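## Task

The stand's post is locked in one of its holes by a spring pin that has a pull knob. Once the pin is pulled, the post falls unless something supports it. Letting it fall is a failure, and bringing it down quickly can be a failure even while it is supported. Lift the post four holes higher (roughly 10 cm), then lock it there with the pin. Afterwards release it and move the robots away. A robot that tips over or is left leaning is a failure.

## Robot and tools

Robots. There are two identical Hello Robot Stretch 4 robots, named r1 and r2. Each has an omni-wheel base, a lift that rides up a mast, an arm that telescopes forward, a three-joint wrist (yaw, pitch, roll) and a two-finger gripper. Each robot is about 1.6 m tall, and its base rim lies within 0.23 m of its base origin. Cameras per robot: rN_head_camera, rN_head_left_camera, rN_head_right_camera and rN_wrist_camera.

Frames. Every robot reports in its own frames. In the base frame the origin is on the floor below the base centre, x points forward, y left and z up. hand_pose, the point between the open fingertips (link pinch), is given in this frame and may be slightly wrong. With all wrist joints at zero, the hand axes line up with the base axes. The odometry frame is where the base frame was when the scene began. base_odometry counts wheel rotation only, so slipping looks like travel. Heading is positive to the left, between -3.142 and 3.142. Only the images, lidar_m and wrist_depth_mm reveal where one robot is relative to the other.

execute_actions. Arguments: actions, a list holding one action or none, and cameras, an optional list of camera names (or "all"). Leaving cameras out, or passing null or ["all"], returns every camera. Passing [] returns none. An action is an object keyed by "r1" and/or "r2". Per robot you may give:
- base: exactly one relative move, measured from where the base last reported itself. {"translate_m": d} drives straight, with forward positive, d from -2 to 2 m. {"strafe_m": d} slides sideways, with left positive, -2 to 2 m. {"rotate_rad": d} turns in place, with counter-clockwise (left) positive, -3.2 to 3.2 rad.
- joints: absolute targets keyed by joint name, each independent. lift_m 0 to 1.2 m (±0.004). arm_m 0 to 0.55 m of extension (±0.004). wrist_yaw_rad -1.134 to 4.276 (0 forward, positive left, 3.14 folded back, and above 3.4 the arm may interfere). wrist_pitch_rad -1.117 to 4.259 (0 level, 1.57 pointing down). wrist_roll_rad -1.117 to 4.259 (0 puts the fingers level, positive turns clockwise when seen from behind). gripper_m -0.038 to 0.141 m, the fingertip gap, where values below 0 press the fingers together. A joint target outside its range is clipped and the result reports it. Any other bad value or key rejects the whole call and nothing moves.
- pace: "slow", "default", "fast" or "max". The base reaches 0.1/0.3/0.4/0.6 m/s and turns at 1/2/3/4 rad/s. With the lift above 0.2 these speeds shrink, down to 0.3 m/s and 1 rad/s at 1.2.
- contact_limits: {"arm_m": x}, with x from 0 (lightest push) to 0.75 (hardest), 0.5 if left out.
- end_of_arm: "enable_torque", sent on its own, re-enables wrist or gripper motors that have shut off.
Everything in one action starts at the same moment. An action lasts at most 15 s. If a robot or joint is left out of an action, it may keep driving toward its earlier target.

wait(seconds 0 to 10) lets the scene run on without new commands and returns the state and images. zoom_image(camera, region [x0,y0,x1,y1] in pixels from the top-left, at most 504x504) enlarges part of the latest full image. read_manual(section "licences") returns licence texts only. finished_scene(scene) ends the scene permanently and reports whether the task succeeded. The post must stay pinned at that point.

Result lines. base_status and joint_status tell how each commanded motion ended. "done" for the base means the wheels turned the commanded amount, possibly with slipping. "off_target" means it came to rest short of the target and may still be pushing. "contact_stop_at_<key>" means it met resistance, and the lift, arm or wheels go slack, so a slack lift carrying a load can sink. "limit_stop_at_<name>" is a built-in limit, for example own_body or tilt, where tilt means a lean over 6 degrees. "torque_fault" means a wrist or gripper motor went limp and needs enable_torque. After any of these stops the old target is discarded. If a result reports a stop, later calls in the same reply are skipped. on_its_own lists what was not commanded, and "held at" gives a target, not a measured position. lidar_m has 12 distances in 30-degree sectors, the first dead ahead, then counter-clockwise. "-" means nothing seen or nearer than 0.25 m. wrist_depth_mm is a 7x7 grid of depths, 100 to 2000 mm. motor_effort is a percentage, positive toward higher joint values, with the peak of the last action in brackets. A wrist_pitch_rad effort that moves further from 0 indicates a load. For wheel_0/1/2, positive pushes the base to turn right. base_tilt is in degrees, forward and right positive, with a fixed offset of up to 1.5. If turned_by_wheels and turned_by_imu differ by more than about 0.1 rad, the base probably slipped or bumped something.

Gripping. To grip, command a gripper_m smaller than the object. Squeezing harder pulls the object toward the wrist. The gripper reading does not prove that anything is held, although a firm squeeze shows in the gripper effort. If the fingertips snag on a surface, raise the lift.

Things to avoid. Pressing the two robots together fails at once: after base contact, even a few millimetres more counts as hard. The two bases can travel about 3 cm apart per metre. Never let the post fall with the pin out, and lower it only slowly. A robot can tip when driving or turning with over 1 kg held and arm_m above 0.2, or when pushing hard with the gripper high. A robot must not end up leaning. A hand carrying about 2 kg while level can trip the wrist. Rolled and tilted-up wrist poses can trigger own_body stops. To unfold at the start, lift_m 0.4 with wrist_yaw_rad 0 in a single action works. Shorter motion time is better.

Each tool is called after "Emit:" as a command line: name --argument value for each argument, lists and objects as JSON in quotes; but a table of rows of numbers goes row by row, as --pt "numbers of a row", without its own name.

## Session

Emit:
execute_actions --actions '[]'

Scene clock: 0.00 s.
r1.base_odometry: x=+0.000 y=+0.000 heading=+0.000 (m, m, rad; r1's odometry frame)
r1.turned_by_wheels: +0.000 (rad since the last result)
r1.turned_by_imu: +0.000 (rad since the last result)
r1.base_tilt: forward=-0.3 right=+0.3 (deg)
r1.lidar_m: 1.10 1.06 1.12 1.16 1.13 1.20 1.72 7.19 4.93 3.67 3.59 1.49
r1.base_status: not commanded
r1.joint_positions: lift_m=+0.186 arm_m=+0.002 wrist_yaw_rad=+3.087 wrist_pitch_rad=+0.012 wrist_roll_rad=-0.018 gripper_m=+0.057
r1.joint_status: not commanded
r1.motor_effort: lift_m=+20 arm_m=+0 wrist_yaw_rad=+2 wrist_pitch_rad=-5 wrist_roll_rad=-1 gripper_m=-1 wheel_0=+0 wheel_1=+0 wheel_2=+0 (%)
r1.hand_pose: x=-0.1108 y=+0.1031 z=+0.3607 quat_wxyz=(+0.027, -0.006, -0.009, +1.000) (m; r1's base frame)
r1.wrist_depth_mm: - 138 - - 1618 1229 1025 / - 120 170 - 1708 1281 1025 / - 124 177 - 1661 1255 1042 / 141 142 - - 1661 1255 1008 / 1618 - - - 1618 1229 1060 / 1078 1205 1025 1138 195 1138 1025 / 512 842 831 - 831 798 842
r2.base_odometry: x=+0.000 y=+0.000 heading=+0.000 (m, m, rad; r2's odometry frame)
r2.turned_by_wheels: +0.000 (rad since the last result)
r2.turned_by_imu: +0.000 (rad since the last result)
r2.base_tilt: forward=+0.6 right=-1.2 (deg)
r2.lidar_m: 0.77 0.71 0.73 0.99 1.38 1.43 1.85 4.34 5.18 3.59 3.37 1.14
r2.base_status: not commanded
r2.joint_positions: lift_m=+0.208 arm_m=+0.001 wrist_yaw_rad=+3.064 wrist_pitch_rad=-0.008 wrist_roll_rad=+0.009 gripper_m=+0.057
r2.joint_status: not commanded
r2.motor_effort: lift_m=+18 arm_m=-1 wrist_yaw_rad=-1 wrist_pitch_rad=-7 wrist_roll_rad=-1 gripper_m=-3 wheel_0=+0 wheel_1=+1 wheel_2=+0 (%)
r2.hand_pose: x=-0.1088 y=+0.1097 z=+0.3885 quat_wxyz=(+0.039, +0.004, +0.004, +0.999) (m; r2's base frame)
r2.wrist_depth_mm: - 142 - - 1708 1397 1160 / - 132 - - 1708 1430 1160 / - 131 196 - 1756 1397 1182 / 116 141 281 - 1708 1397 1160 / - - - - 1708 1366 1182 / 1464 1499 201 1537 205 1336 1182 / 976 976 991 156 991 946 1042
pictures: r1_head_camera, r1_head_left_camera, r1_head_right_camera, r1_wrist_camera, r2_head_camera, r2_head_left_camera, r2_head_right_camera, r2_wrist_camera
Images, in order (width x height): r1_head_camera 420x560, r1_head_left_camera 420x672, r1_head_right_camera 420x672, r1_wrist_camera 616x392, r2_head_camera 420x560, r2_head_left_camera 420x672, r2_head_right_camera 420x672, r2_wrist_camera 616x392.

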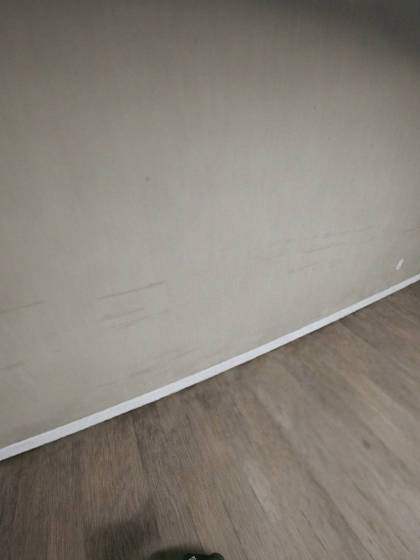

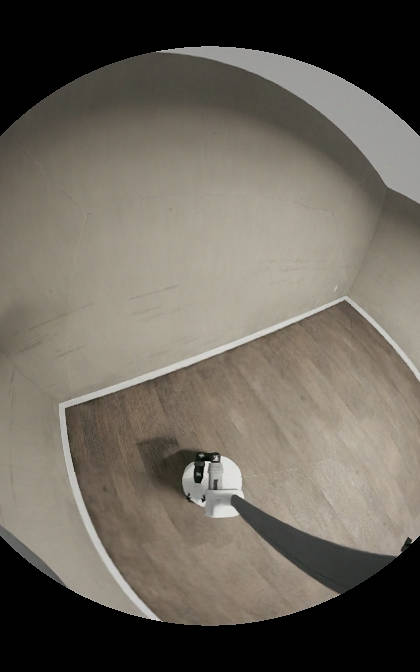

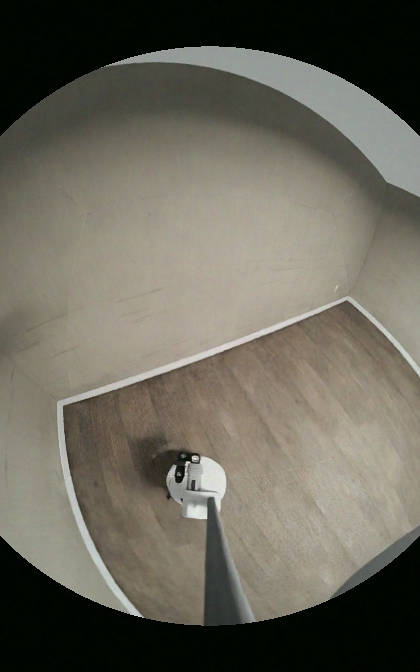

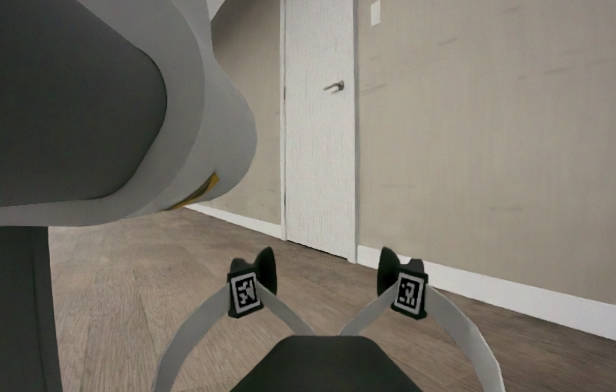

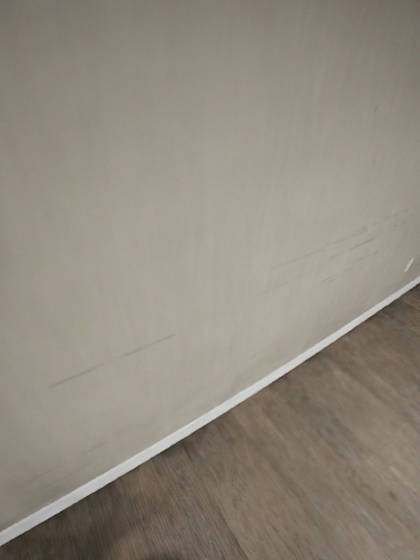

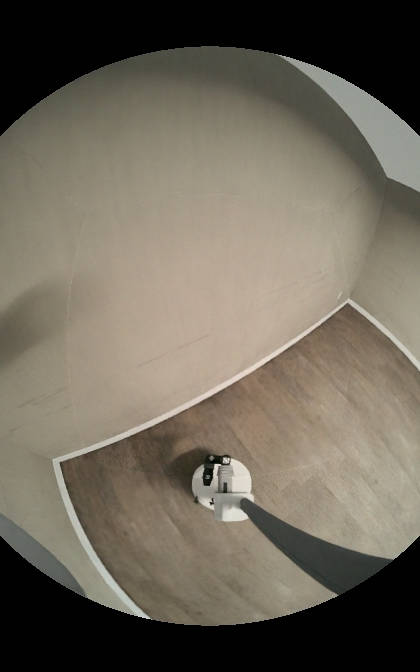

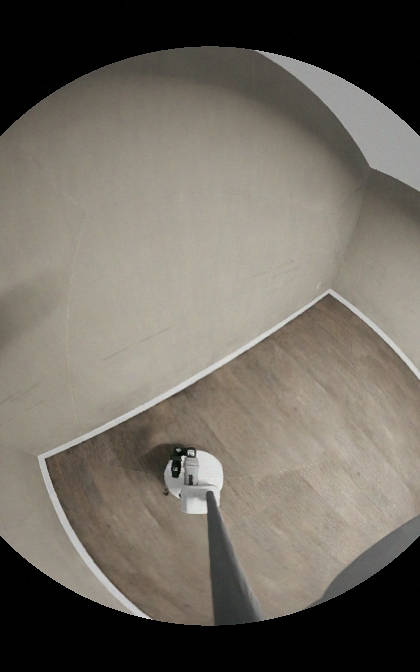

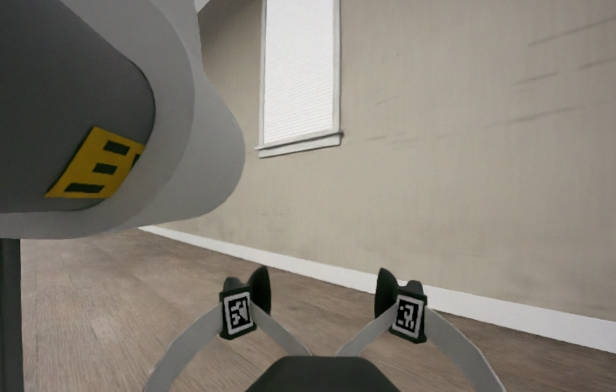

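Emit:
execute_actions --actions '[{"r1":{"base":{"rotate_rad":-2.3},"pace":"fast"},"r2":{"base":{"rotate_rad":-2.3},"pace":"fast"}}]' --cameras '["r1_head_camera","r2_head_camera"]'

Emit:
execute_actions --actions '[{"r1":{"base":{"translate_m":1.8},"joints":{"lift_m":0.6,"wrist_yaw_rad":0,"gripper_m":0.12},"pace":"max"},"r2":{"base":{"translate_m":1.8},"joints":{"lift_m":0.6,"wrist_yaw_rad":0,"gripper_m":0.12},"pace":"max"}}]' --cameras '["r1_head_camera","r2_head_camera","r1_wrist_camera","r2_wrist_camera"]'

Scene clock: 7.80 s.
r1.base_odometry: x=+0.000 y=+0.000 heading=-2.300 (m, m, rad; r1's odometry frame)
r1.turned_by_wheels: -2.300 (rad since the last result)
r1.turned_by_imu: -2.353 (rad since the last result)
r1.base_tilt: forward=-0.2 right=+0.2 (deg)
r1.lidar_m: 2.93 3.96 3.59 1.93 1.20 1.06 1.08 1.28 1.12 1.14 1.40 2.72
r1.base_status: done
r1.joint_positions: lift_m=+0.186 arm_m=+0.002 wrist_yaw_rad=+3.087 wrist_pitch_rad=+0.012 wrist_roll_rad=-0.018 gripper_m=+0.057
r1.joint_status: not commanded
r1.motor_effort: lift_m=+20(20) arm_m=+0(0) wrist_yaw_rad=+3(2) wrist_pitch_rad=-7(7) wrist_roll_rad=-1(1) gripper_m=-1(2) wheel_0=-1(7) wheel_1=-1(10) wheel_2=-2(12) (%)
r1.hand_pose: x=-0.1108 y=+0.1031 z=+0.3607 quat_wxyz=(+0.027, -0.006, -0.009, +1.000) (m; r1's base frame)
r1.wrist_depth_mm: - 138 1281 1229 1118 1042 976 / - 120 170 1229 1138 1060 976 / - 125 177 1255 1160 1060 1008 / 141 141 1336 1281 1138 1060 991 / 1308 1499 1397 1255 1138 1078 1025 / 1060 1182 1042 1138 195 1078 991 / 521 842 842 - 831 798 831
r2.base_odometry: x=+0.000 y=+0.000 heading=-2.300 (m, m, rad; r2's odometry frame)
r2.turned_by_wheels: -2.300 (rad since the last result)
r2.turned_by_imu: -2.264 (rad since the last result)
r2.base_tilt: forward=+0.3 right=-1.2 (deg)
r2.lidar_m: 7.05 3.96 3.37 1.52 0.85 0.71 0.71 0.83 1.35 1.38 1.57 2.67
r2.base_status: done
r2.joint_positions: lift_m=+0.208 arm_m=+0.001 wrist_yaw_rad=+3.063 wrist_pitch_rad=-0.008 wrist_roll_rad=+0.009 gripper_m=+0.057
r2.joint_status: not commanded
r2.motor_effort: lift_m=+18(18) arm_m=-1(1) wrist_yaw_rad=+4(1) wrist_pitch_rad=-7(8) wrist_roll_rad=-1(1) gripper_m=-4(6) wheel_0=+1(8) wheel_1=+0(12) wheel_2=-1(11) (%)
r2.hand_pose: x=-0.1087 y=+0.1097 z=+0.3885 quat_wxyz=(+0.039, +0.004, +0.004, +0.999) (m; r2's base frame)
r2.wrist_depth_mm: - 142 866 831 798 759 732 / - 132 854 831 788 759 723 / - 131 197 831 788 750 723 / 116 141 279 820 798 759 732 / 931 891 854 820 788 750 723 / 946 904 201 820 205 759 715 / 931 891 842 156 768 732 715
pictures: r1_head_camera, r2_head_camera
Images, in order (width x height): r1_head_camera 420x560, r2_head_camera 420x560.

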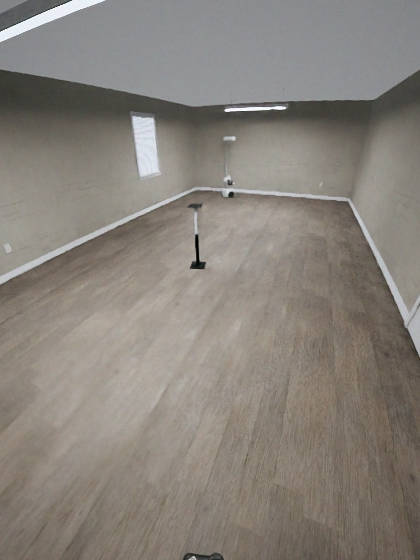

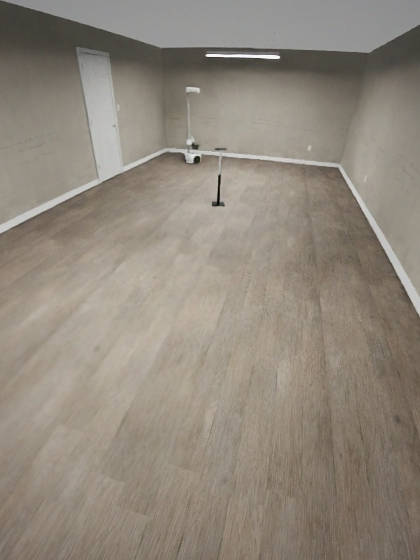

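Scene clock: 12.37 s.
r1.base_odometry: x=-1.200 y=-1.342 heading=-2.301 (m, m, rad; r1's odometry frame)
r1.turned_by_wheels: +0.000 (rad since the last result)
r1.turned_by_imu: -0.007 (rad since the last result)
r1.base_tilt: forward=-0.3 right=+0.4 (deg)
r1.lidar_m: 1.10 1.11 2.97 3.02 3.10 2.79 2.79 1.96 1.70 1.72 2.12 4.09
r1.base_status: done
r1.joint_positions: lift_m=+0.600 arm_m=+0.002 wrist_yaw_rad=+0.000 wrist_pitch_rad=+0.012 wrist_roll_rad=-0.018 gripper_m=+0.120
r1.joint_status: all done
r1.motor_effort: lift_m=+20(24) arm_m=+0(0) wrist_yaw_rad=+1(6) wrist_pitch_rad=-7(6) wrist_roll_rad=-1(1) gripper_m=-1(3) wheel_0=-2(6) wheel_1=-1(8) wheel_2=-1(15) (%)
r1.hand_pose: x=+0.4609 y=-0.0874 z=+0.7746 quat_wxyz=(+1.000, -0.009, +0.006, +0.000) (m; r1's base frame)
r1.wrist_depth_mm: - - - - - - - / - - - - - - - / - - - - - - - / - - - - - - - / - - - - - - - / - - 976 - - 1983 - / 1661 1661 1661 - 1576 1618 1708
r2.base_odometry: x=-1.199 y=-1.343 heading=-2.300 (m, m, rad; r2's odometry frame)
r2.turned_by_wheels: +0.000 (rad since the last result)
r2.turned_by_imu: -0.003 (rad since the last result)
r2.base_tilt: forward=+0.7 right=-1.2 (deg)
r2.lidar_m: 2.50 3.48 2.95 2.94 2.89 2.47 2.46 2.12 1.78 1.77 2.07 3.48
r2.base_status: done
r2.joint_positions: lift_m=+0.600 arm_m=+0.001 wrist_yaw_rad=+0.000 wrist_pitch_rad=-0.008 wrist_roll_rad=+0.009 gripper_m=+0.120
r2.joint_status: all done
r2.motor_effort: lift_m=+19(23) arm_m=-1(1) wrist_yaw_rad=-2(6) wrist_pitch_rad=-7(8) wrist_roll_rad=+0(0) gripper_m=-1(3) wheel_0=+0(10) wheel_1=+0(8) wheel_2=+1(15) (%)
r2.hand_pose: x=+0.4605 y=-0.0874 z=+0.7804 quat_wxyz=(+1.000, +0.004, -0.004, +0.000) (m; r2's base frame)
r2.wrist_depth_mm: - - - - - - - / - - - - - - - / - - - - - - - / - - - - - - - / - - - - - - - / - - 199 - - 211 - / 1808 1708 - 147 1921 1756 1863
pictures: r1_head_camera, r1_wrist_camera, r2_head_camera, r2_wrist_camera
Images, in order (width x height): r1_head_camera 420x560, r1_wrist_camera 616x392, r2_head_camera 420x560, r2_wrist_camera 616x392.

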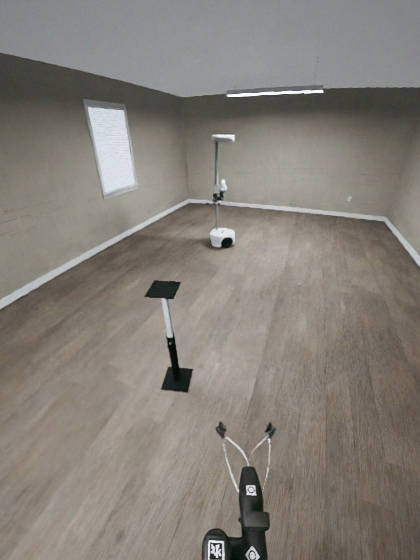

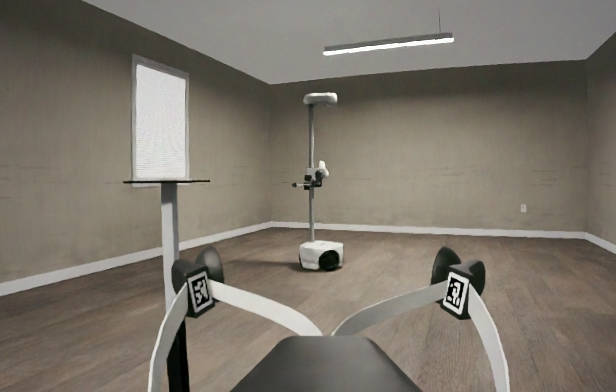

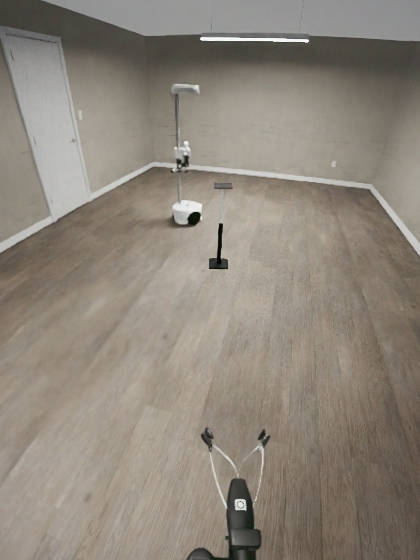

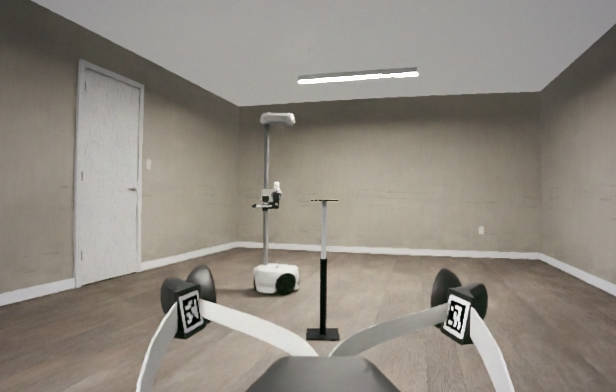

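Knob appears to face r1.

Emit:
execute_actions --actions '[{"r1":{"base":{"strafe_m":0.36},"joints":{"lift_m":0.25}},"r2":{"base":{"translate_m":1.7},"joints":{"lift_m":0.48},"pace":"max"}}]' --cameras '["r1_head_camera","r2_head_camera","r1_wrist_camera","r2_wrist_camera"]'

Emit:
zoom_image --camera "r1_head_camera" --region '[170,270,300,410]'

Scene clock: 25.43 s.
r1.base_odometry: x=-0.931 y=-1.582 heading=-2.301 (m, m, rad; r1's odometry frame)
r1.turned_by_wheels: +0.000 (rad since the last result)
r1.turned_by_imu: +0.000 (rad since the last result)
r1.base_tilt: forward=-0.1 right=+0.3 (deg)
r1.lidar_m: 1.07 2.95 2.63 2.65 2.96 2.66 2.67 2.31 2.01 2.07 2.54 4.87
r1.base_status: done
r1.joint_positions: lift_m=+0.250 arm_m=+0.002 wrist_yaw_rad=+0.000 wrist_pitch_rad=+0.012 wrist_roll_rad=-0.018 gripper_m=+0.120
r1.joint_status: all done
r1.motor_effort: lift_m=+18(19) arm_m=+0(0) wrist_yaw_rad=+2(1) wrist_pitch_rad=-6(4) wrist_roll_rad=-1(1) gripper_m=-3(1) wheel_0=+0(8) wheel_1=-2(8) wheel_2=+0(1) (%)
r1.hand_pose: x=+0.4609 y=-0.0874 z=+0.4248 quat_wxyz=(+1.000, -0.009, +0.006, +0.000) (m; r1's base frame)
r1.wrist_depth_mm: - - - 1397 - - - / - - - - - - - / - - - - - - - / - - - - - - - / - - - 1921 1708 - - / 1366 1397 1160 1281 1160 1138 1281 / 991 946 1008 - 931 931 946
r2.base_odometry: x=-2.331 y=-2.611 heading=-2.299 (m, m, rad; r2's odometry frame)
r2.turned_by_wheels: +0.000 (rad since the last result)
r2.turned_by_imu: -0.003 (rad since the last result)
r2.base_tilt: forward=+0.4 right=-1.0 (deg)
r2.lidar_m: 0.78 2.99 2.54 2.55 2.91 4.13 4.12 2.61 2.21 2.21 2.51 4.22
r2.base_status: done
r2.joint_positions: lift_m=+0.480 arm_m=+0.001 wrist_yaw_rad=+0.000 wrist_pitch_rad=-0.008 wrist_roll_rad=+0.009 gripper_m=+0.120
r2.joint_status: all done
r2.motor_effort: lift_m=+16(17) arm_m=-1(1) wrist_yaw_rad=+1(2) wrist_pitch_rad=-7(7) wrist_roll_rad=-1(1) gripper_m=-1(0) wheel_0=+2(9) wheel_1=+2(8) wheel_2=+1(16) (%)
r2.hand_pose: x=+0.4605 y=-0.0874 z=+0.6606 quat_wxyz=(+1.000, +0.004, -0.004, +0.000) (m; r2's base frame)
r2.wrist_depth_mm: - - - - - - - / - - - - - - - / - - - - - - - / - - - - - - - / - - - 1537 - - - / - - 198 1661 - 212 - / 1576 1537 1618 147 1537 1576 1618
pictures: r1_head_camera, r1_wrist_camera, r2_head_camera, r2_wrist_camera
Images, in order (width x height): r1_head_camera 420x560, r1_wrist_camera 616x392, r2_head_camera 420x560, r2_wrist_camera 616x392.

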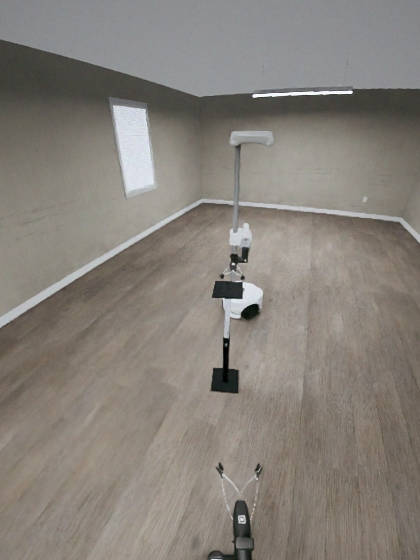

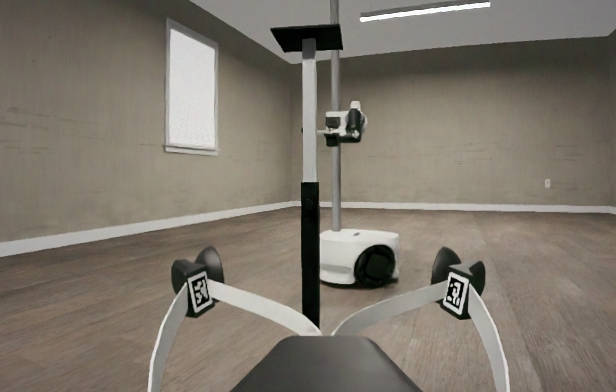

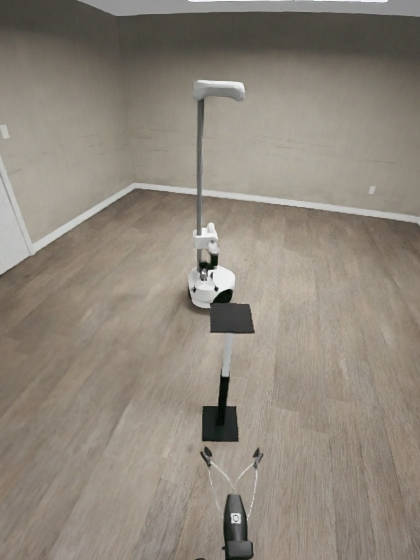

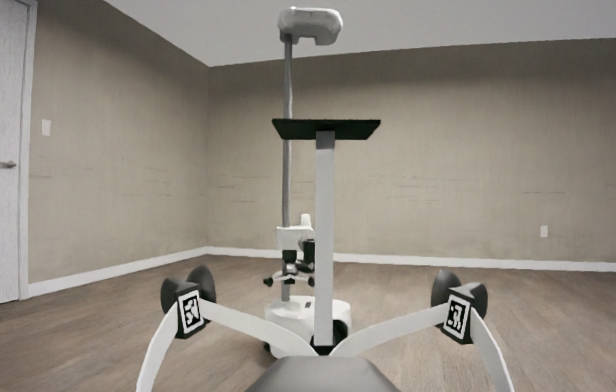

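Region (170, 270, 300, 410) of r1_head_camera's 420x560 image, scaled by 3.600, with more detail than that image has; it fills the left 468 columns of this view, and the rest is white.

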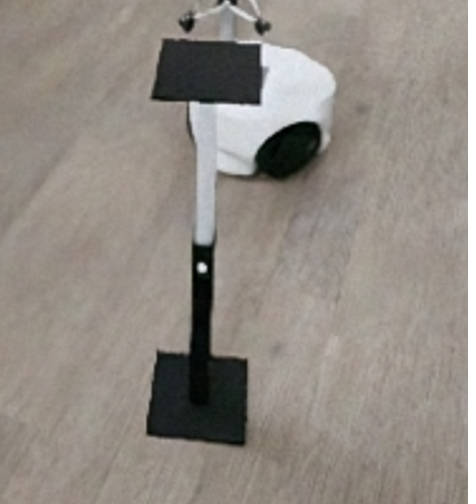

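Emit:
execute_actions --actions '[{"r1":{"base":{"translate_m":0.4},"joints":{"arm_m":0.12,"lift_m":0.26}},"r2":{"base":{"translate_m":0.25},"joints":{"arm_m":0.08}}}]' --cameras '["r1_head_camera","r1_wrist_camera","r2_wrist_camera"]'

Scene clock: 33.67 s.
r1.base_odometry: x=-1.198 y=-1.880 heading=-2.301 (m, m, rad; r1's odometry frame)
r1.turned_by_wheels: +0.000 (rad since the last result)
r1.turned_by_imu: -0.002 (rad since the last result)
r1.base_tilt: forward=-0.2 right=+0.2 (deg)
r1.lidar_m: 0.67 2.81 2.51 2.53 3.09 3.03 3.06 2.48 2.19 2.20 2.71 1.26
r1.base_status: done
r1.joint_positions: lift_m=+0.260 arm_m=+0.118 wrist_yaw_rad=+0.000 wrist_pitch_rad=+0.012 wrist_roll_rad=-0.018 gripper_m=+0.120
r1.joint_status: all done
r1.motor_effort: lift_m=+22(23) arm_m=+9(9) wrist_yaw_rad=+1(2) wrist_pitch_rad=-7(5) wrist_roll_rad=-1(1) gripper_m=+1(3) wheel_0=+1(4) wheel_1=+1(5) wheel_2=+0(9) (%)
r1.hand_pose: x=+0.5779 y=-0.0874 z=+0.4345 quat_wxyz=(+1.000, -0.009, +0.006, +0.000) (m; r1's base frame)
r1.wrist_depth_mm: - - - - - - - / - - - 647 - - - / - - - - - - - / - - - 1098 - - - / - - - 402 - - - / 1366 1366 1205 397 854 1160 1281 / 976 946 1008 - 842 946 960
r2.base_odometry: x=-2.497 y=-2.797 heading=-2.299 (m, m, rad; r2's odometry frame)
r2.turned_by_wheels: +0.000 (rad since the last result)
r2.turned_by_imu: +0.000 (rad since the last result)
r2.base_tilt: forward=+0.4 right=-1.1 (deg)
r2.lidar_m: 0.55 2.92 2.48 2.49 2.84 4.38 - 2.66 2.27 2.26 2.61 0.59
r2.base_status: done
r2.joint_positions: lift_m=+0.480 arm_m=+0.079 wrist_yaw_rad=+0.000 wrist_pitch_rad=-0.008 wrist_roll_rad=+0.009 gripper_m=+0.120
r2.joint_status: all done
r2.motor_effort: lift_m=+16(16) arm_m=+5(8) wrist_yaw_rad=-1(1) wrist_pitch_rad=-8(6) wrist_roll_rad=+0(0) gripper_m=+1(1) wheel_0=+1(7) wheel_1=+2(8) wheel_2=-1(11) (%)
r2.hand_pose: x=+0.5385 y=-0.0874 z=+0.6606 quat_wxyz=(+1.000, +0.004, -0.004, +0.000) (m; r2's base frame)
r2.wrist_depth_mm: - - 285 265 253 - - / - - - 309 - - - / - - - 1118 - - - / - - - 297 - - - / - - - 1078 - - - / - - 198 707 - 211 - / 1499 1537 1618 147 1576 1576 1537
pictures: r1_head_camera, r1_wrist_camera, r2_wrist_camera
Images, in order (width x height): r1_head_camera 420x560, r1_wrist_camera 616x392, r2_wrist_camera 616x392.

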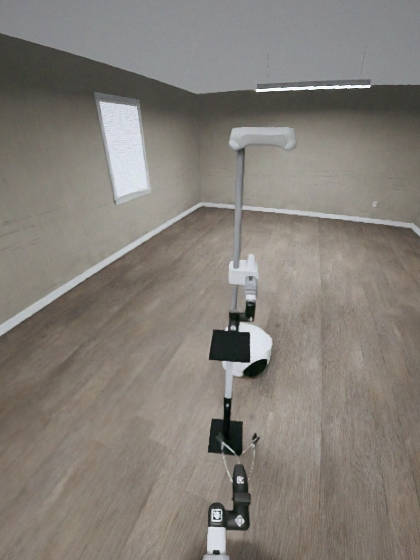

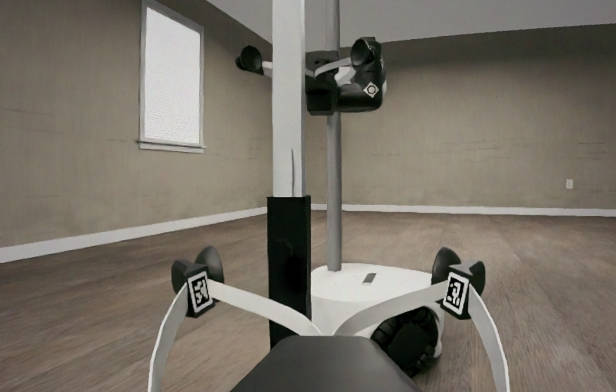

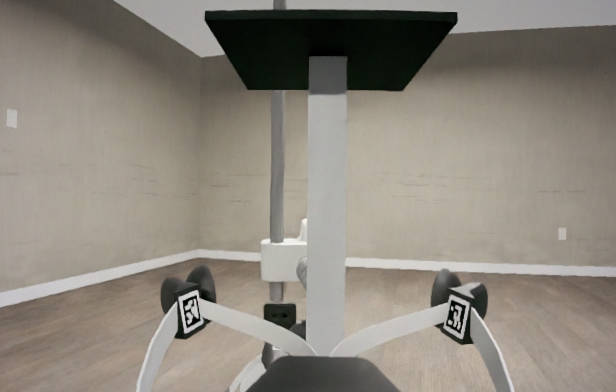

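Emit:
execute_actions --actions '[{"r1":{"base":{"strafe_m":0.038},"joints":{"arm_m":0.17,"gripper_m":0.08}},"r2":{"joints":{"arm_m":0.158,"gripper_m":0.05}}}]' --cameras '["r1_head_left_camera","r1_wrist_camera","r2_wrist_camera"]'

Emit:
zoom_image --camera "r1_wrist_camera" --region '[220,170,420,330]'

Emit:
zoom_image --camera "r1_head_left_camera" --region '[190,330,290,430]'

Scene clock: 43.07 s.
r1.base_odometry: x=-1.170 y=-1.905 heading=-2.301 (m, m, rad; r1's odometry frame)
r1.turned_by_wheels: +0.000 (rad since the last result)
r1.turned_by_imu: -0.001 (rad since the last result)
r1.base_tilt: forward=-0.2 right=+0.2 (deg)
r1.lidar_m: 0.66 2.77 2.48 2.50 3.04 3.03 3.05 2.51 2.21 2.23 2.74 1.24
r1.base_status: done
r1.joint_positions: lift_m=+0.260 arm_m=+0.168 wrist_yaw_rad=+0.000 wrist_pitch_rad=+0.012 wrist_roll_rad=-0.018 gripper_m=+0.080
r1.joint_status: all done
r1.motor_effort: lift_m=+22(22) arm_m=+9(8) wrist_yaw_rad=+2(2) wrist_pitch_rad=-6(6) wrist_roll_rad=-1(1) gripper_m=-1(2) wheel_0=+0(6) wheel_1=-2(8) wheel_2=-1(1) (%)
r1.hand_pose: x=+0.6278 y=-0.0874 z=+0.4345 quat_wxyz=(+1.000, -0.009, +0.006, +0.000) (m; r1's base frame)
r1.wrist_depth_mm: - - - 366 609 - - / - - - 521 627 - - / - - - 1025 - - - / - - - 1060 - - - / - - - 338 - - - / 1336 1430 1205 342 768 1229 1308 / 976 946 976 - 788 866 960
r2.base_odometry: x=-2.497 y=-2.797 heading=-2.299 (m, m, rad; r2's odometry frame)
r2.turned_by_wheels: +0.000 (rad since the last result)
r2.turned_by_imu: +0.001 (rad since the last result)
r2.base_tilt: forward=+0.5 right=-1.3 (deg)
r2.lidar_m: 0.52 2.90 2.49 2.47 2.85 4.36 - 2.66 2.27 2.26 2.57 0.57
r2.base_status: not commanded
r2.joint_positions: lift_m=+0.480 arm_m=+0.157 wrist_yaw_rad=+0.000 wrist_pitch_rad=-0.008 wrist_roll_rad=+0.009 gripper_m=+0.050
r2.joint_status: all done
r2.motor_effort: lift_m=+17(17) arm_m=+5(2) wrist_yaw_rad=+0(2) wrist_pitch_rad=-7(6) wrist_roll_rad=+0(1) gripper_m=-4(3) wheel_0=+1(1) wheel_1=+2(2) wheel_2=-1(1) (%)
r2.hand_pose: x=+0.6164 y=-0.0874 z=+0.6606 quat_wxyz=(+1.000, +0.004, -0.004, +0.000) (m; r2's base frame)
r2.wrist_depth_mm: - - 287 220 254 - - / - - - 220 - - - / - - - 220 - - - / - - - 220 - - - / - - - 220 - - - / - - 201 219 205 - - / 1537 1576 1576 158 1576 1499 1576
pictures: r1_head_left_camera, r1_wrist_camera, r2_wrist_camera
Images, in order (width x height): r1_head_left_camera 420x672, r1_wrist_camera 616x392, r2_wrist_camera 616x392.

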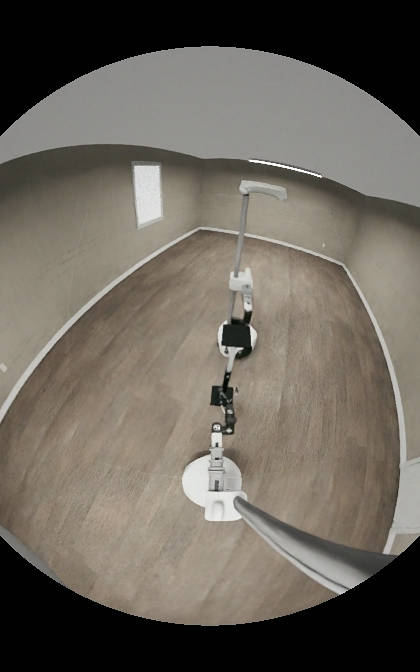

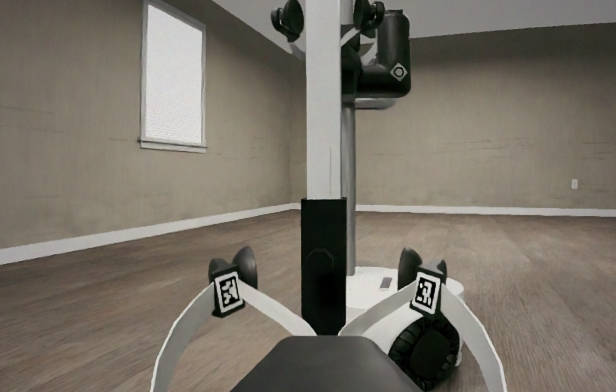

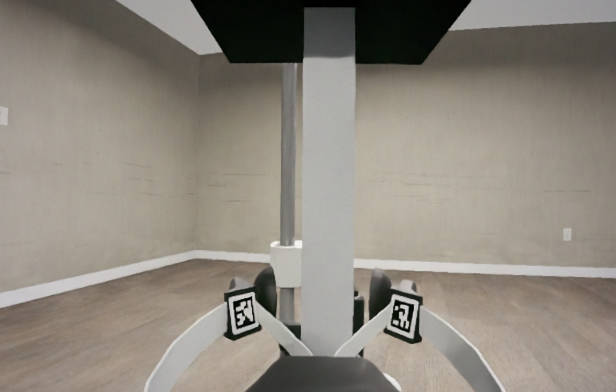

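Region (220, 170, 420, 330) of r1_wrist_camera's 616x392 image, scaled by 2.520; it fills the top 403 rows of this view, and the rest is white.

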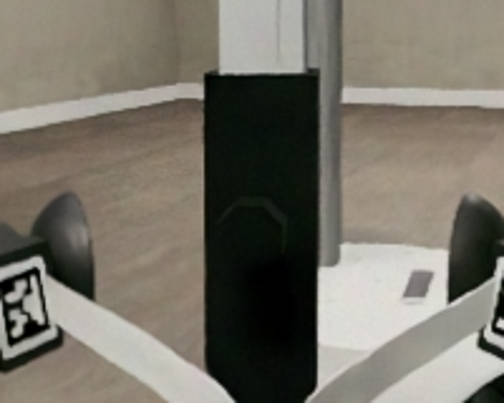

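Region (190, 330, 290, 430) of r1_head_left_camera's 420x672 image, scaled by 5.040, with more detail than that image has.

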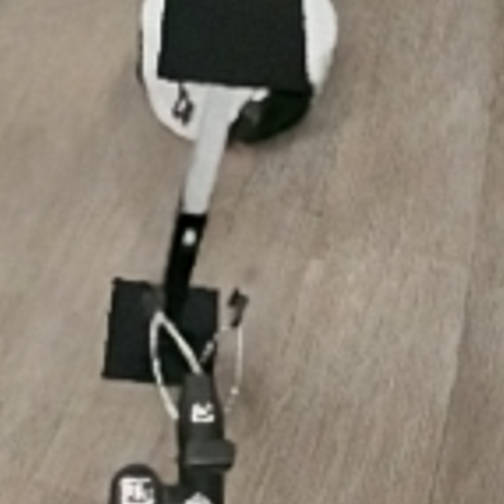

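Emit:
execute_actions --actions '[{"r1":{"base":{"strafe_m":0.007},"joints":{"arm_m":0.24,"lift_m":0.249,"gripper_m":0.045}},"r2":{"joints":{"gripper_m":-0.03}}}]' --cameras '["r1_head_camera","r1_wrist_camera","r2_wrist_camera"]'

Emit:
zoom_image --camera "r1_wrist_camera" --region '[220,170,420,330]'

Emit:
zoom_image --camera "r1_head_camera" --region '[205,380,275,450]'

Scene clock: 54.53 s.
r1.base_odometry: x=-1.164 y=-1.910 heading=-2.301 (m, m, rad; r1's odometry frame)
r1.turned_by_wheels: +0.000 (rad since the last result)
r1.turned_by_imu: +0.000 (rad since the last result)
r1.base_tilt: forward=-0.3 right=+0.5 (deg)
r1.lidar_m: 0.64 2.77 2.47 2.48 3.04 3.01 3.05 2.52 2.23 2.24 2.77 1.25
r1.base_status: done
r1.joint_positions: lift_m=+0.249 arm_m=+0.238 wrist_yaw_rad=+0.000 wrist_pitch_rad=+0.012 wrist_roll_rad=-0.018 gripper_m=+0.045
r1.joint_status: all done
r1.motor_effort: lift_m=+18(22) arm_m=+9(8) wrist_yaw_rad=+1(3) wrist_pitch_rad=-8(6) wrist_roll_rad=-1(1) gripper_m=-5(0) wheel_0=+2(6) wheel_1=+0(6) wheel_2=-1(5) (%)
r1.hand_pose: x=+0.6978 y=-0.0874 z=+0.4239 quat_wxyz=(+1.000, -0.009, +0.006, +0.000) (m; r1's base frame)
r1.wrist_depth_mm: - - - 430 530 - - / - - - - 960 - - / - - - - - - - / - - - 271 - - - / - - - 265 - - - / 1308 1336 195 264 198 1118 1281 / 960 960 960 - 715 741 976
r2.base_odometry: x=-2.498 y=-2.798 heading=-2.299 (m, m, rad; r2's odometry frame)
r2.turned_by_wheels: +0.000 (rad since the last result)
r2.turned_by_imu: +0.000 (rad since the last result)
r2.base_tilt: forward=+0.6 right=-1.1 (deg)
r2.lidar_m: 0.53 2.92 2.50 2.47 2.85 4.36 - 2.64 2.26 2.26 2.58 0.56
r2.base_status: not commanded
r2.joint_positions: lift_m=+0.480 arm_m=+0.159 wrist_yaw_rad=+0.006 wrist_pitch_rad=-0.007 wrist_roll_rad=+0.009 gripper_m=-0.029
r2.joint_status: all done
r2.on_its_own: wrist_yaw_rad is at rest, and its effort (-17) is outside its rest range (-13 to +13)
r2.motor_effort: lift_m=+17(17) arm_m=-4(5) wrist_yaw_rad=-17(17) wrist_pitch_rad=-11(10) wrist_roll_rad=+0(1) gripper_m=-41(42) wheel_0=-4(4) wheel_1=+0(2) wheel_2=+5(4) (%)
r2.hand_pose: x=+0.6187 y=-0.0856 z=+0.6602 quat_wxyz=(+1.000, +0.004, -0.003, +0.003) (m; r2's base frame)
r2.wrist_depth_mm: - - 287 216 253 - - / - - - 215 - - - / - - - 215 - - - / - - - 216 - - - / - - - 215 - - - / - - 182 214 196 - - / 1537 1430 1464 215 1025 149 1618
pictures: r1_head_camera, r1_wrist_camera, r2_wrist_camera
Images, in order (width x height): r1_head_camera 420x560, r1_wrist_camera 616x392, r2_wrist_camera 616x392.

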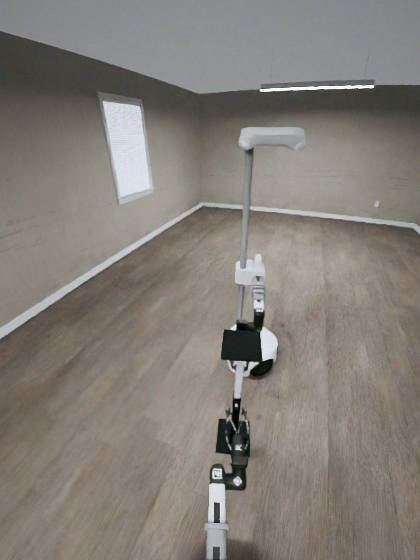

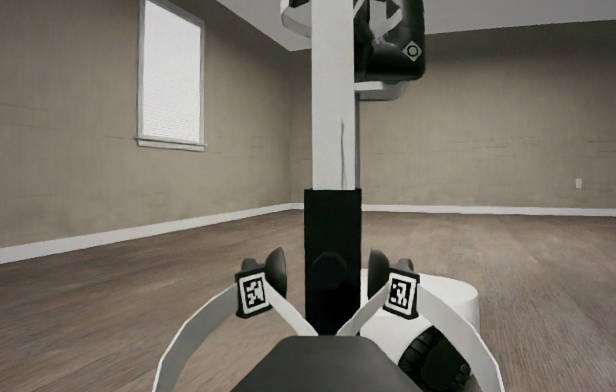

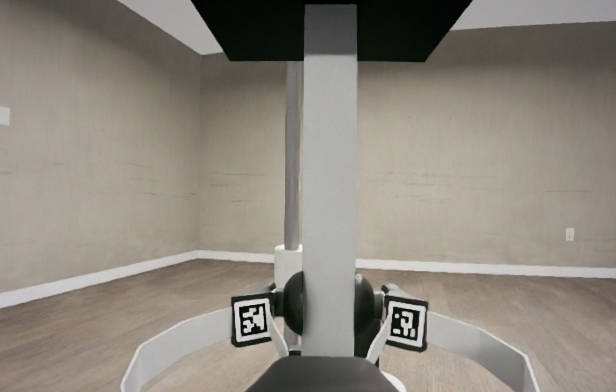

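Region (220, 170, 420, 330) of r1_wrist_camera's 616x392 image, scaled by 2.520; it fills the top 403 rows of this view, and the rest is white.

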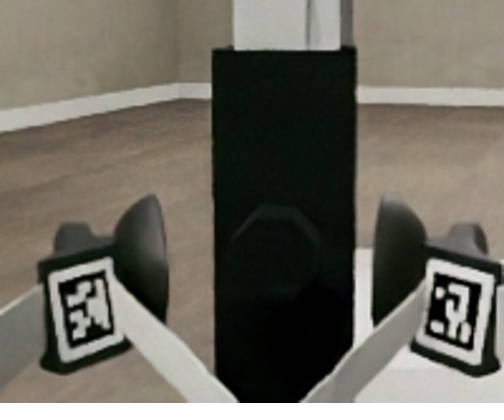

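Region (205, 380, 275, 450) of r1_head_camera's 420x560 image, scaled by 7.200, with more detail than that image has.

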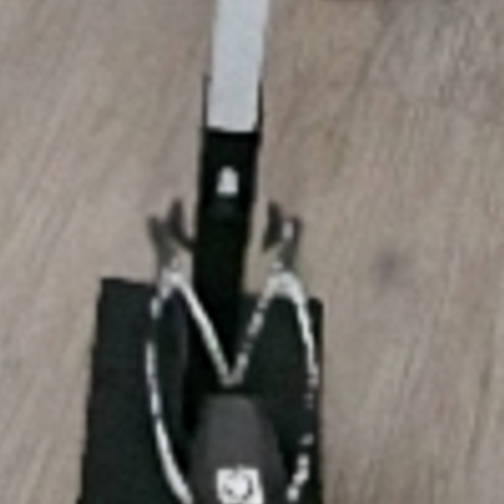

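Emit:
execute_actions --actions '[{"r1":{"joints":{"arm_m":0.252,"gripper_m":-0.02}},"r2":{"joints":{"arm_m":0.17,"lift_m":0.485},"pace":"slow"}}]' --cameras '["r1_head_camera"]'

Emit:
zoom_image --camera "r1_head_camera" --region '[205,380,275,450]'

Emit:
execute_actions --actions '[{"r1":{"joints":{"arm_m":0.24},"pace":"slow"}}]' --cameras '["r1_head_camera","r1_wrist_camera"]'

Emit:
zoom_image --camera "r1_head_camera" --region '[205,380,275,450]'

Scene clock: 62.13 s.
r1.base_odometry: x=-1.165 y=-1.910 heading=-2.301 (m, m, rad; r1's odometry frame)
r1.turned_by_wheels: +0.000 (rad since the last result)
r1.turned_by_imu: +0.000 (rad since the last result)
r1.base_tilt: forward=-0.1 right=+0.1 (deg)
r1.lidar_m: 0.65 2.75 2.46 2.48 3.03 3.02 3.04 2.52 2.22 2.23 2.73 1.21
r1.base_status: not commanded
r1.joint_positions: lift_m=+0.249 arm_m=+0.251 wrist_yaw_rad=+0.002 wrist_pitch_rad=+0.013 wrist_roll_rad=-0.018 gripper_m=-0.019
r1.joint_status: all done
r1.motor_effort: lift_m=+17(18) arm_m=+5(9) wrist_yaw_rad=-5(5) wrist_pitch_rad=-7(7) wrist_roll_rad=-1(1) gripper_m=-20(26) wheel_0=+0(2) wheel_1=-1(0) wheel_2=+2(2) (%)
r1.hand_pose: x=+0.7107 y=-0.0867 z=+0.4237 quat_wxyz=(+1.000, -0.009, +0.006, +0.001) (m; r1's base frame)
r1.wrist_depth_mm: - - - 410 512 - - / - - - - 976 - - / - - - - - - - / - - - 258 - - - / - - - 251 - - - / 1336 1366 181 213 185 1118 1336 / 960 946 976 - 691 723 960
r2.base_odometry: x=-2.497 y=-2.797 heading=-2.300 (m, m, rad; r2's odometry frame)
r2.turned_by_wheels: -0.001 (rad since the last result)
r2.turned_by_imu: +0.000 (rad since the last result)
r2.base_tilt: forward=+0.5 right=-1.3 (deg)
r2.lidar_m: 0.53 2.92 2.48 2.48 2.85 4.37 - 2.66 2.28 2.28 2.59 0.56
r2.base_status: not commanded
r2.joint_positions: lift_m=+0.485 arm_m=+0.168 wrist_yaw_rad=-0.009 wrist_pitch_rad=+0.002 wrist_roll_rad=+0.009 gripper_m=-0.029
r2.joint_status: all done
r2.on_its_own: wrist_yaw_rad is at rest, and its effort (+24) is outside its rest range (-13 to +13); wrist_pitch_rad is at rest, and its effort (-36) is outside its rest range (-23 to +23)
r2.motor_effort: lift_m=+23(23) arm_m=+13(15) wrist_yaw_rad=+24(25) wrist_pitch_rad=-36(36) wrist_roll_rad=-1(1) gripper_m=-24(44) wheel_0=-2(4) wheel_1=+0(0) wheel_2=-6(6) (%)
r2.hand_pose: x=+0.6263 y=-0.0899 z=+0.6621 quat_wxyz=(+1.000, +0.004, +0.001, -0.004) (m; r2's base frame)
r2.wrist_depth_mm: - - 266 211 254 - - / - - - 210 - - - / - - - 211 - - - / - - - 212 - - - / - - - 211 - - - / - - 180 211 190 - - / 1464 1366 1499 211 976 153 1499
pictures: r1_head_camera
Images, in order (width x height): r1_head_camera 420x560.

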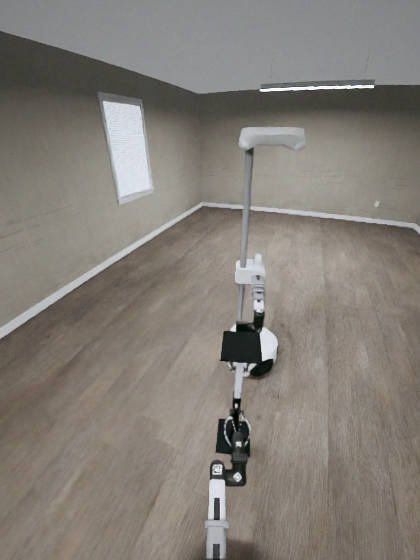

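Region (205, 380, 275, 450) of r1_head_camera's 420x560 image, scaled by 7.200, with more detail than that image has.

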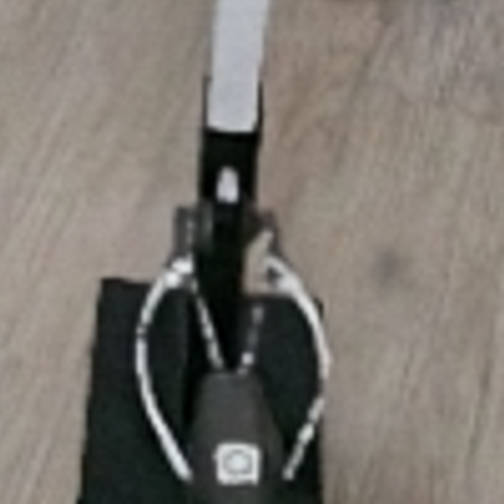

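Scene clock: 63.10 s.
r1.base_odometry: x=-1.165 y=-1.910 heading=-2.301 (m, m, rad; r1's odometry frame)
r1.turned_by_wheels: +0.000 (rad since the last result)
r1.turned_by_imu: +0.000 (rad since the last result)
r1.base_tilt: forward=-0.3 right=+0.3 (deg)
r1.lidar_m: 0.67 2.74 2.47 2.48 3.03 3.03 3.03 2.50 2.23 2.25 2.77 1.22
r1.base_status: not commanded
r1.joint_positions: lift_m=+0.249 arm_m=+0.242 wrist_yaw_rad=+0.003 wrist_pitch_rad=+0.013 wrist_roll_rad=-0.018 gripper_m=-0.019
r1.joint_status: all done
r1.motor_effort: lift_m=+17(17) arm_m=-13(16) wrist_yaw_rad=-7(8) wrist_pitch_rad=-8(9) wrist_roll_rad=-2(1) gripper_m=-25(26) wheel_0=-2(1) wheel_1=-1(0) wheel_2=+3(3) (%)
r1.hand_pose: x=+0.7019 y=-0.0866 z=+0.4237 quat_wxyz=(+1.000, -0.009, +0.007, +0.002) (m; r1's base frame)
r1.wrist_depth_mm: - - - 421 512 - - / - - - - 946 - - / - - - - - - - / - - - 267 - - - / - - - 259 - - - / 1281 1336 182 220 183 1118 1255 / 960 931 991 - 707 741 931
r2.base_odometry: x=-2.497 y=-2.797 heading=-2.300 (m, m, rad; r2's odometry frame)
r2.turned_by_wheels: +0.000 (rad since the last result)
r2.turned_by_imu: +0.000 (rad since the last result)
r2.base_tilt: forward=+0.5 right=-1.2 (deg)
r2.lidar_m: 0.55 2.93 2.48 2.48 2.84 4.37 - 2.65 2.25 2.27 2.61 0.60
r2.base_status: not commanded
r2.joint_positions: lift_m=+0.485 arm_m=+0.168 wrist_yaw_rad=-0.009 wrist_pitch_rad=+0.002 wrist_roll_rad=+0.009 gripper_m=-0.029
r2.joint_status: not commanded
r2.on_its_own: wrist_yaw_rad is at rest, and its effort (+25) is outside its rest range (-13 to +13); wrist_pitch_rad is at rest, and its effort (-37) is outside its rest range (-23 to +23)
r2.motor_effort: lift_m=+23(23) arm_m=+13(13) wrist_yaw_rad=+25(24) wrist_pitch_rad=-37(37) wrist_roll_rad=-1(0) gripper_m=-25(26) wheel_0=-1(1) wheel_1=-1(1) wheel_2=-6(6) (%)
r2.hand_pose: x=+0.6263 y=-0.0899 z=+0.6621 quat_wxyz=(+1.000, +0.004, +0.001, -0.004) (m; r2's base frame)
r2.wrist_depth_mm: - - 265 211 253 - - / - - - 211 - - - / - - - 211 - - - / - - - 211 - - - / - - - 211 - - - / - - 181 211 190 - - / 1499 1397 1499 212 976 153 1537
pictures: r1_head_camera, r1_wrist_camera
Images, in order (width x height): r1_head_camera 420x560, r1_wrist_camera 616x392.

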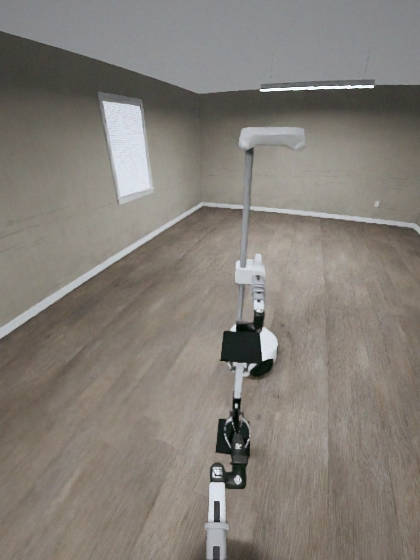

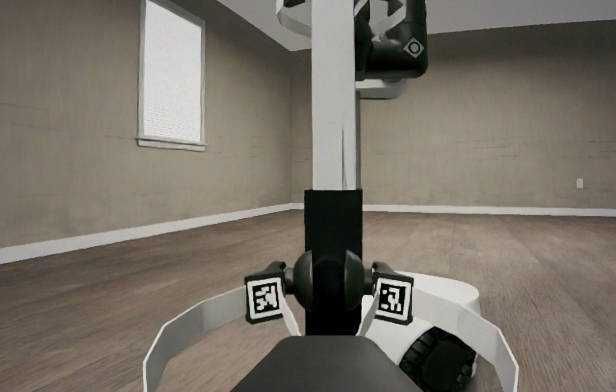

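Region (205, 380, 275, 450) of r1_head_camera's 420x560 image, scaled by 7.200, with more detail than that image has.

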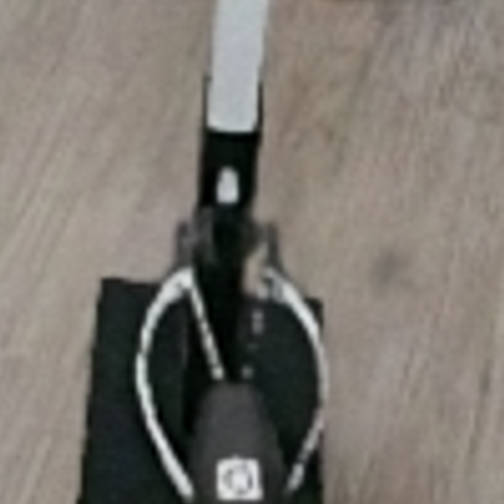

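Emit:
execute_actions --actions '[{"r1":{"joints":{"arm_m":0.236},"pace":"slow"},"r2":{"joints":{"arm_m":0.163,"lift_m":0.491,"gripper_m":-0.036},"pace":"slow"}}]' --cameras '["r1_wrist_camera"]'

Scene clock: 68.37 s.
r1.base_odometry: x=-1.165 y=-1.910 heading=-2.301 (m, m, rad; r1's odometry frame)
r1.turned_by_wheels: +0.000 (rad since the last result)
r1.turned_by_imu: +0.000 (rad since the last result)
r1.base_tilt: forward=+0.0 right=+0.3 (deg)
r1.lidar_m: 0.66 2.75 2.47 2.48 3.01 3.03 3.04 2.50 2.23 2.24 2.74 1.23
r1.base_status: not commanded
r1.joint_positions: lift_m=+0.249 arm_m=+0.238 wrist_yaw_rad=+0.003 wrist_pitch_rad=+0.013 wrist_roll_rad=-0.018 gripper_m=-0.019
r1.joint_status: all done
r1.motor_effort: lift_m=+18(17) arm_m=-13(13) wrist_yaw_rad=-6(7) wrist_pitch_rad=-8(8) wrist_roll_rad=-1(1) gripper_m=-23(26) wheel_0=-2(2) wheel_1=-1(1) wheel_2=+3(3) (%)
r1.hand_pose: x=+0.6978 y=-0.0866 z=+0.4237 quat_wxyz=(+1.000, -0.009, +0.006, +0.001) (m; r1's base frame)
r1.wrist_depth_mm: - - - 415 525 - - / - - - - 1025 - - / - - - - - - - / - - - 272 - - - / - - - 264 - - - / 1336 1336 182 226 182 1118 1281 / 960 917 991 - 699 750 946
r2.base_odometry: x=-2.497 y=-2.797 heading=-2.300 (m, m, rad; r2's odometry frame)
r2.turned_by_wheels: +0.000 (rad since the last result)
r2.turned_by_imu: +0.001 (rad since the last result)
r2.base_tilt: forward=+0.7 right=-1.3 (deg)
r2.lidar_m: 0.54 2.90 2.48 2.47 2.85 4.39 - 2.65 2.26 2.25 2.59 0.56
r2.base_status: not commanded
r2.joint_positions: lift_m=+0.490 arm_m=+0.164 wrist_yaw_rad=+0.000 wrist_pitch_rad=+0.002 wrist_roll_rad=+0.009 gripper_m=-0.035
r2.joint_status: all done
r2.on_its_own: wrist_pitch_rad is at rest, and its effort (-36) is outside its rest range (-23 to +23)
r2.motor_effort: lift_m=+25(25) arm_m=-7(13) wrist_yaw_rad=+0(24) wrist_pitch_rad=-36(38) wrist_roll_rad=-1(1) gripper_m=-35(36) wheel_0=-1(1) wheel_1=+0(0) wheel_2=-4(6) (%)
r2.hand_pose: x=+0.6237 y=-0.0874 z=+0.6680 quat_wxyz=(+1.000, +0.004, +0.001, +0.000) (m; r2's base frame)
r2.wrist_depth_mm: - - 278 211 253 - - / - - - 211 - - - / - - - 211 - - - / - - - 212 - - - / - - - 211 - - - / - - 183 212 196 - - / 1537 1397 1464 212 554 151 1576
pictures: r1_wrist_camera
Images, in order (width x height): r1_wrist_camera 616x392.

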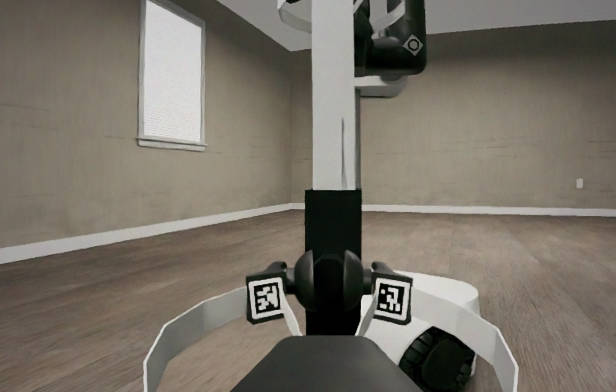

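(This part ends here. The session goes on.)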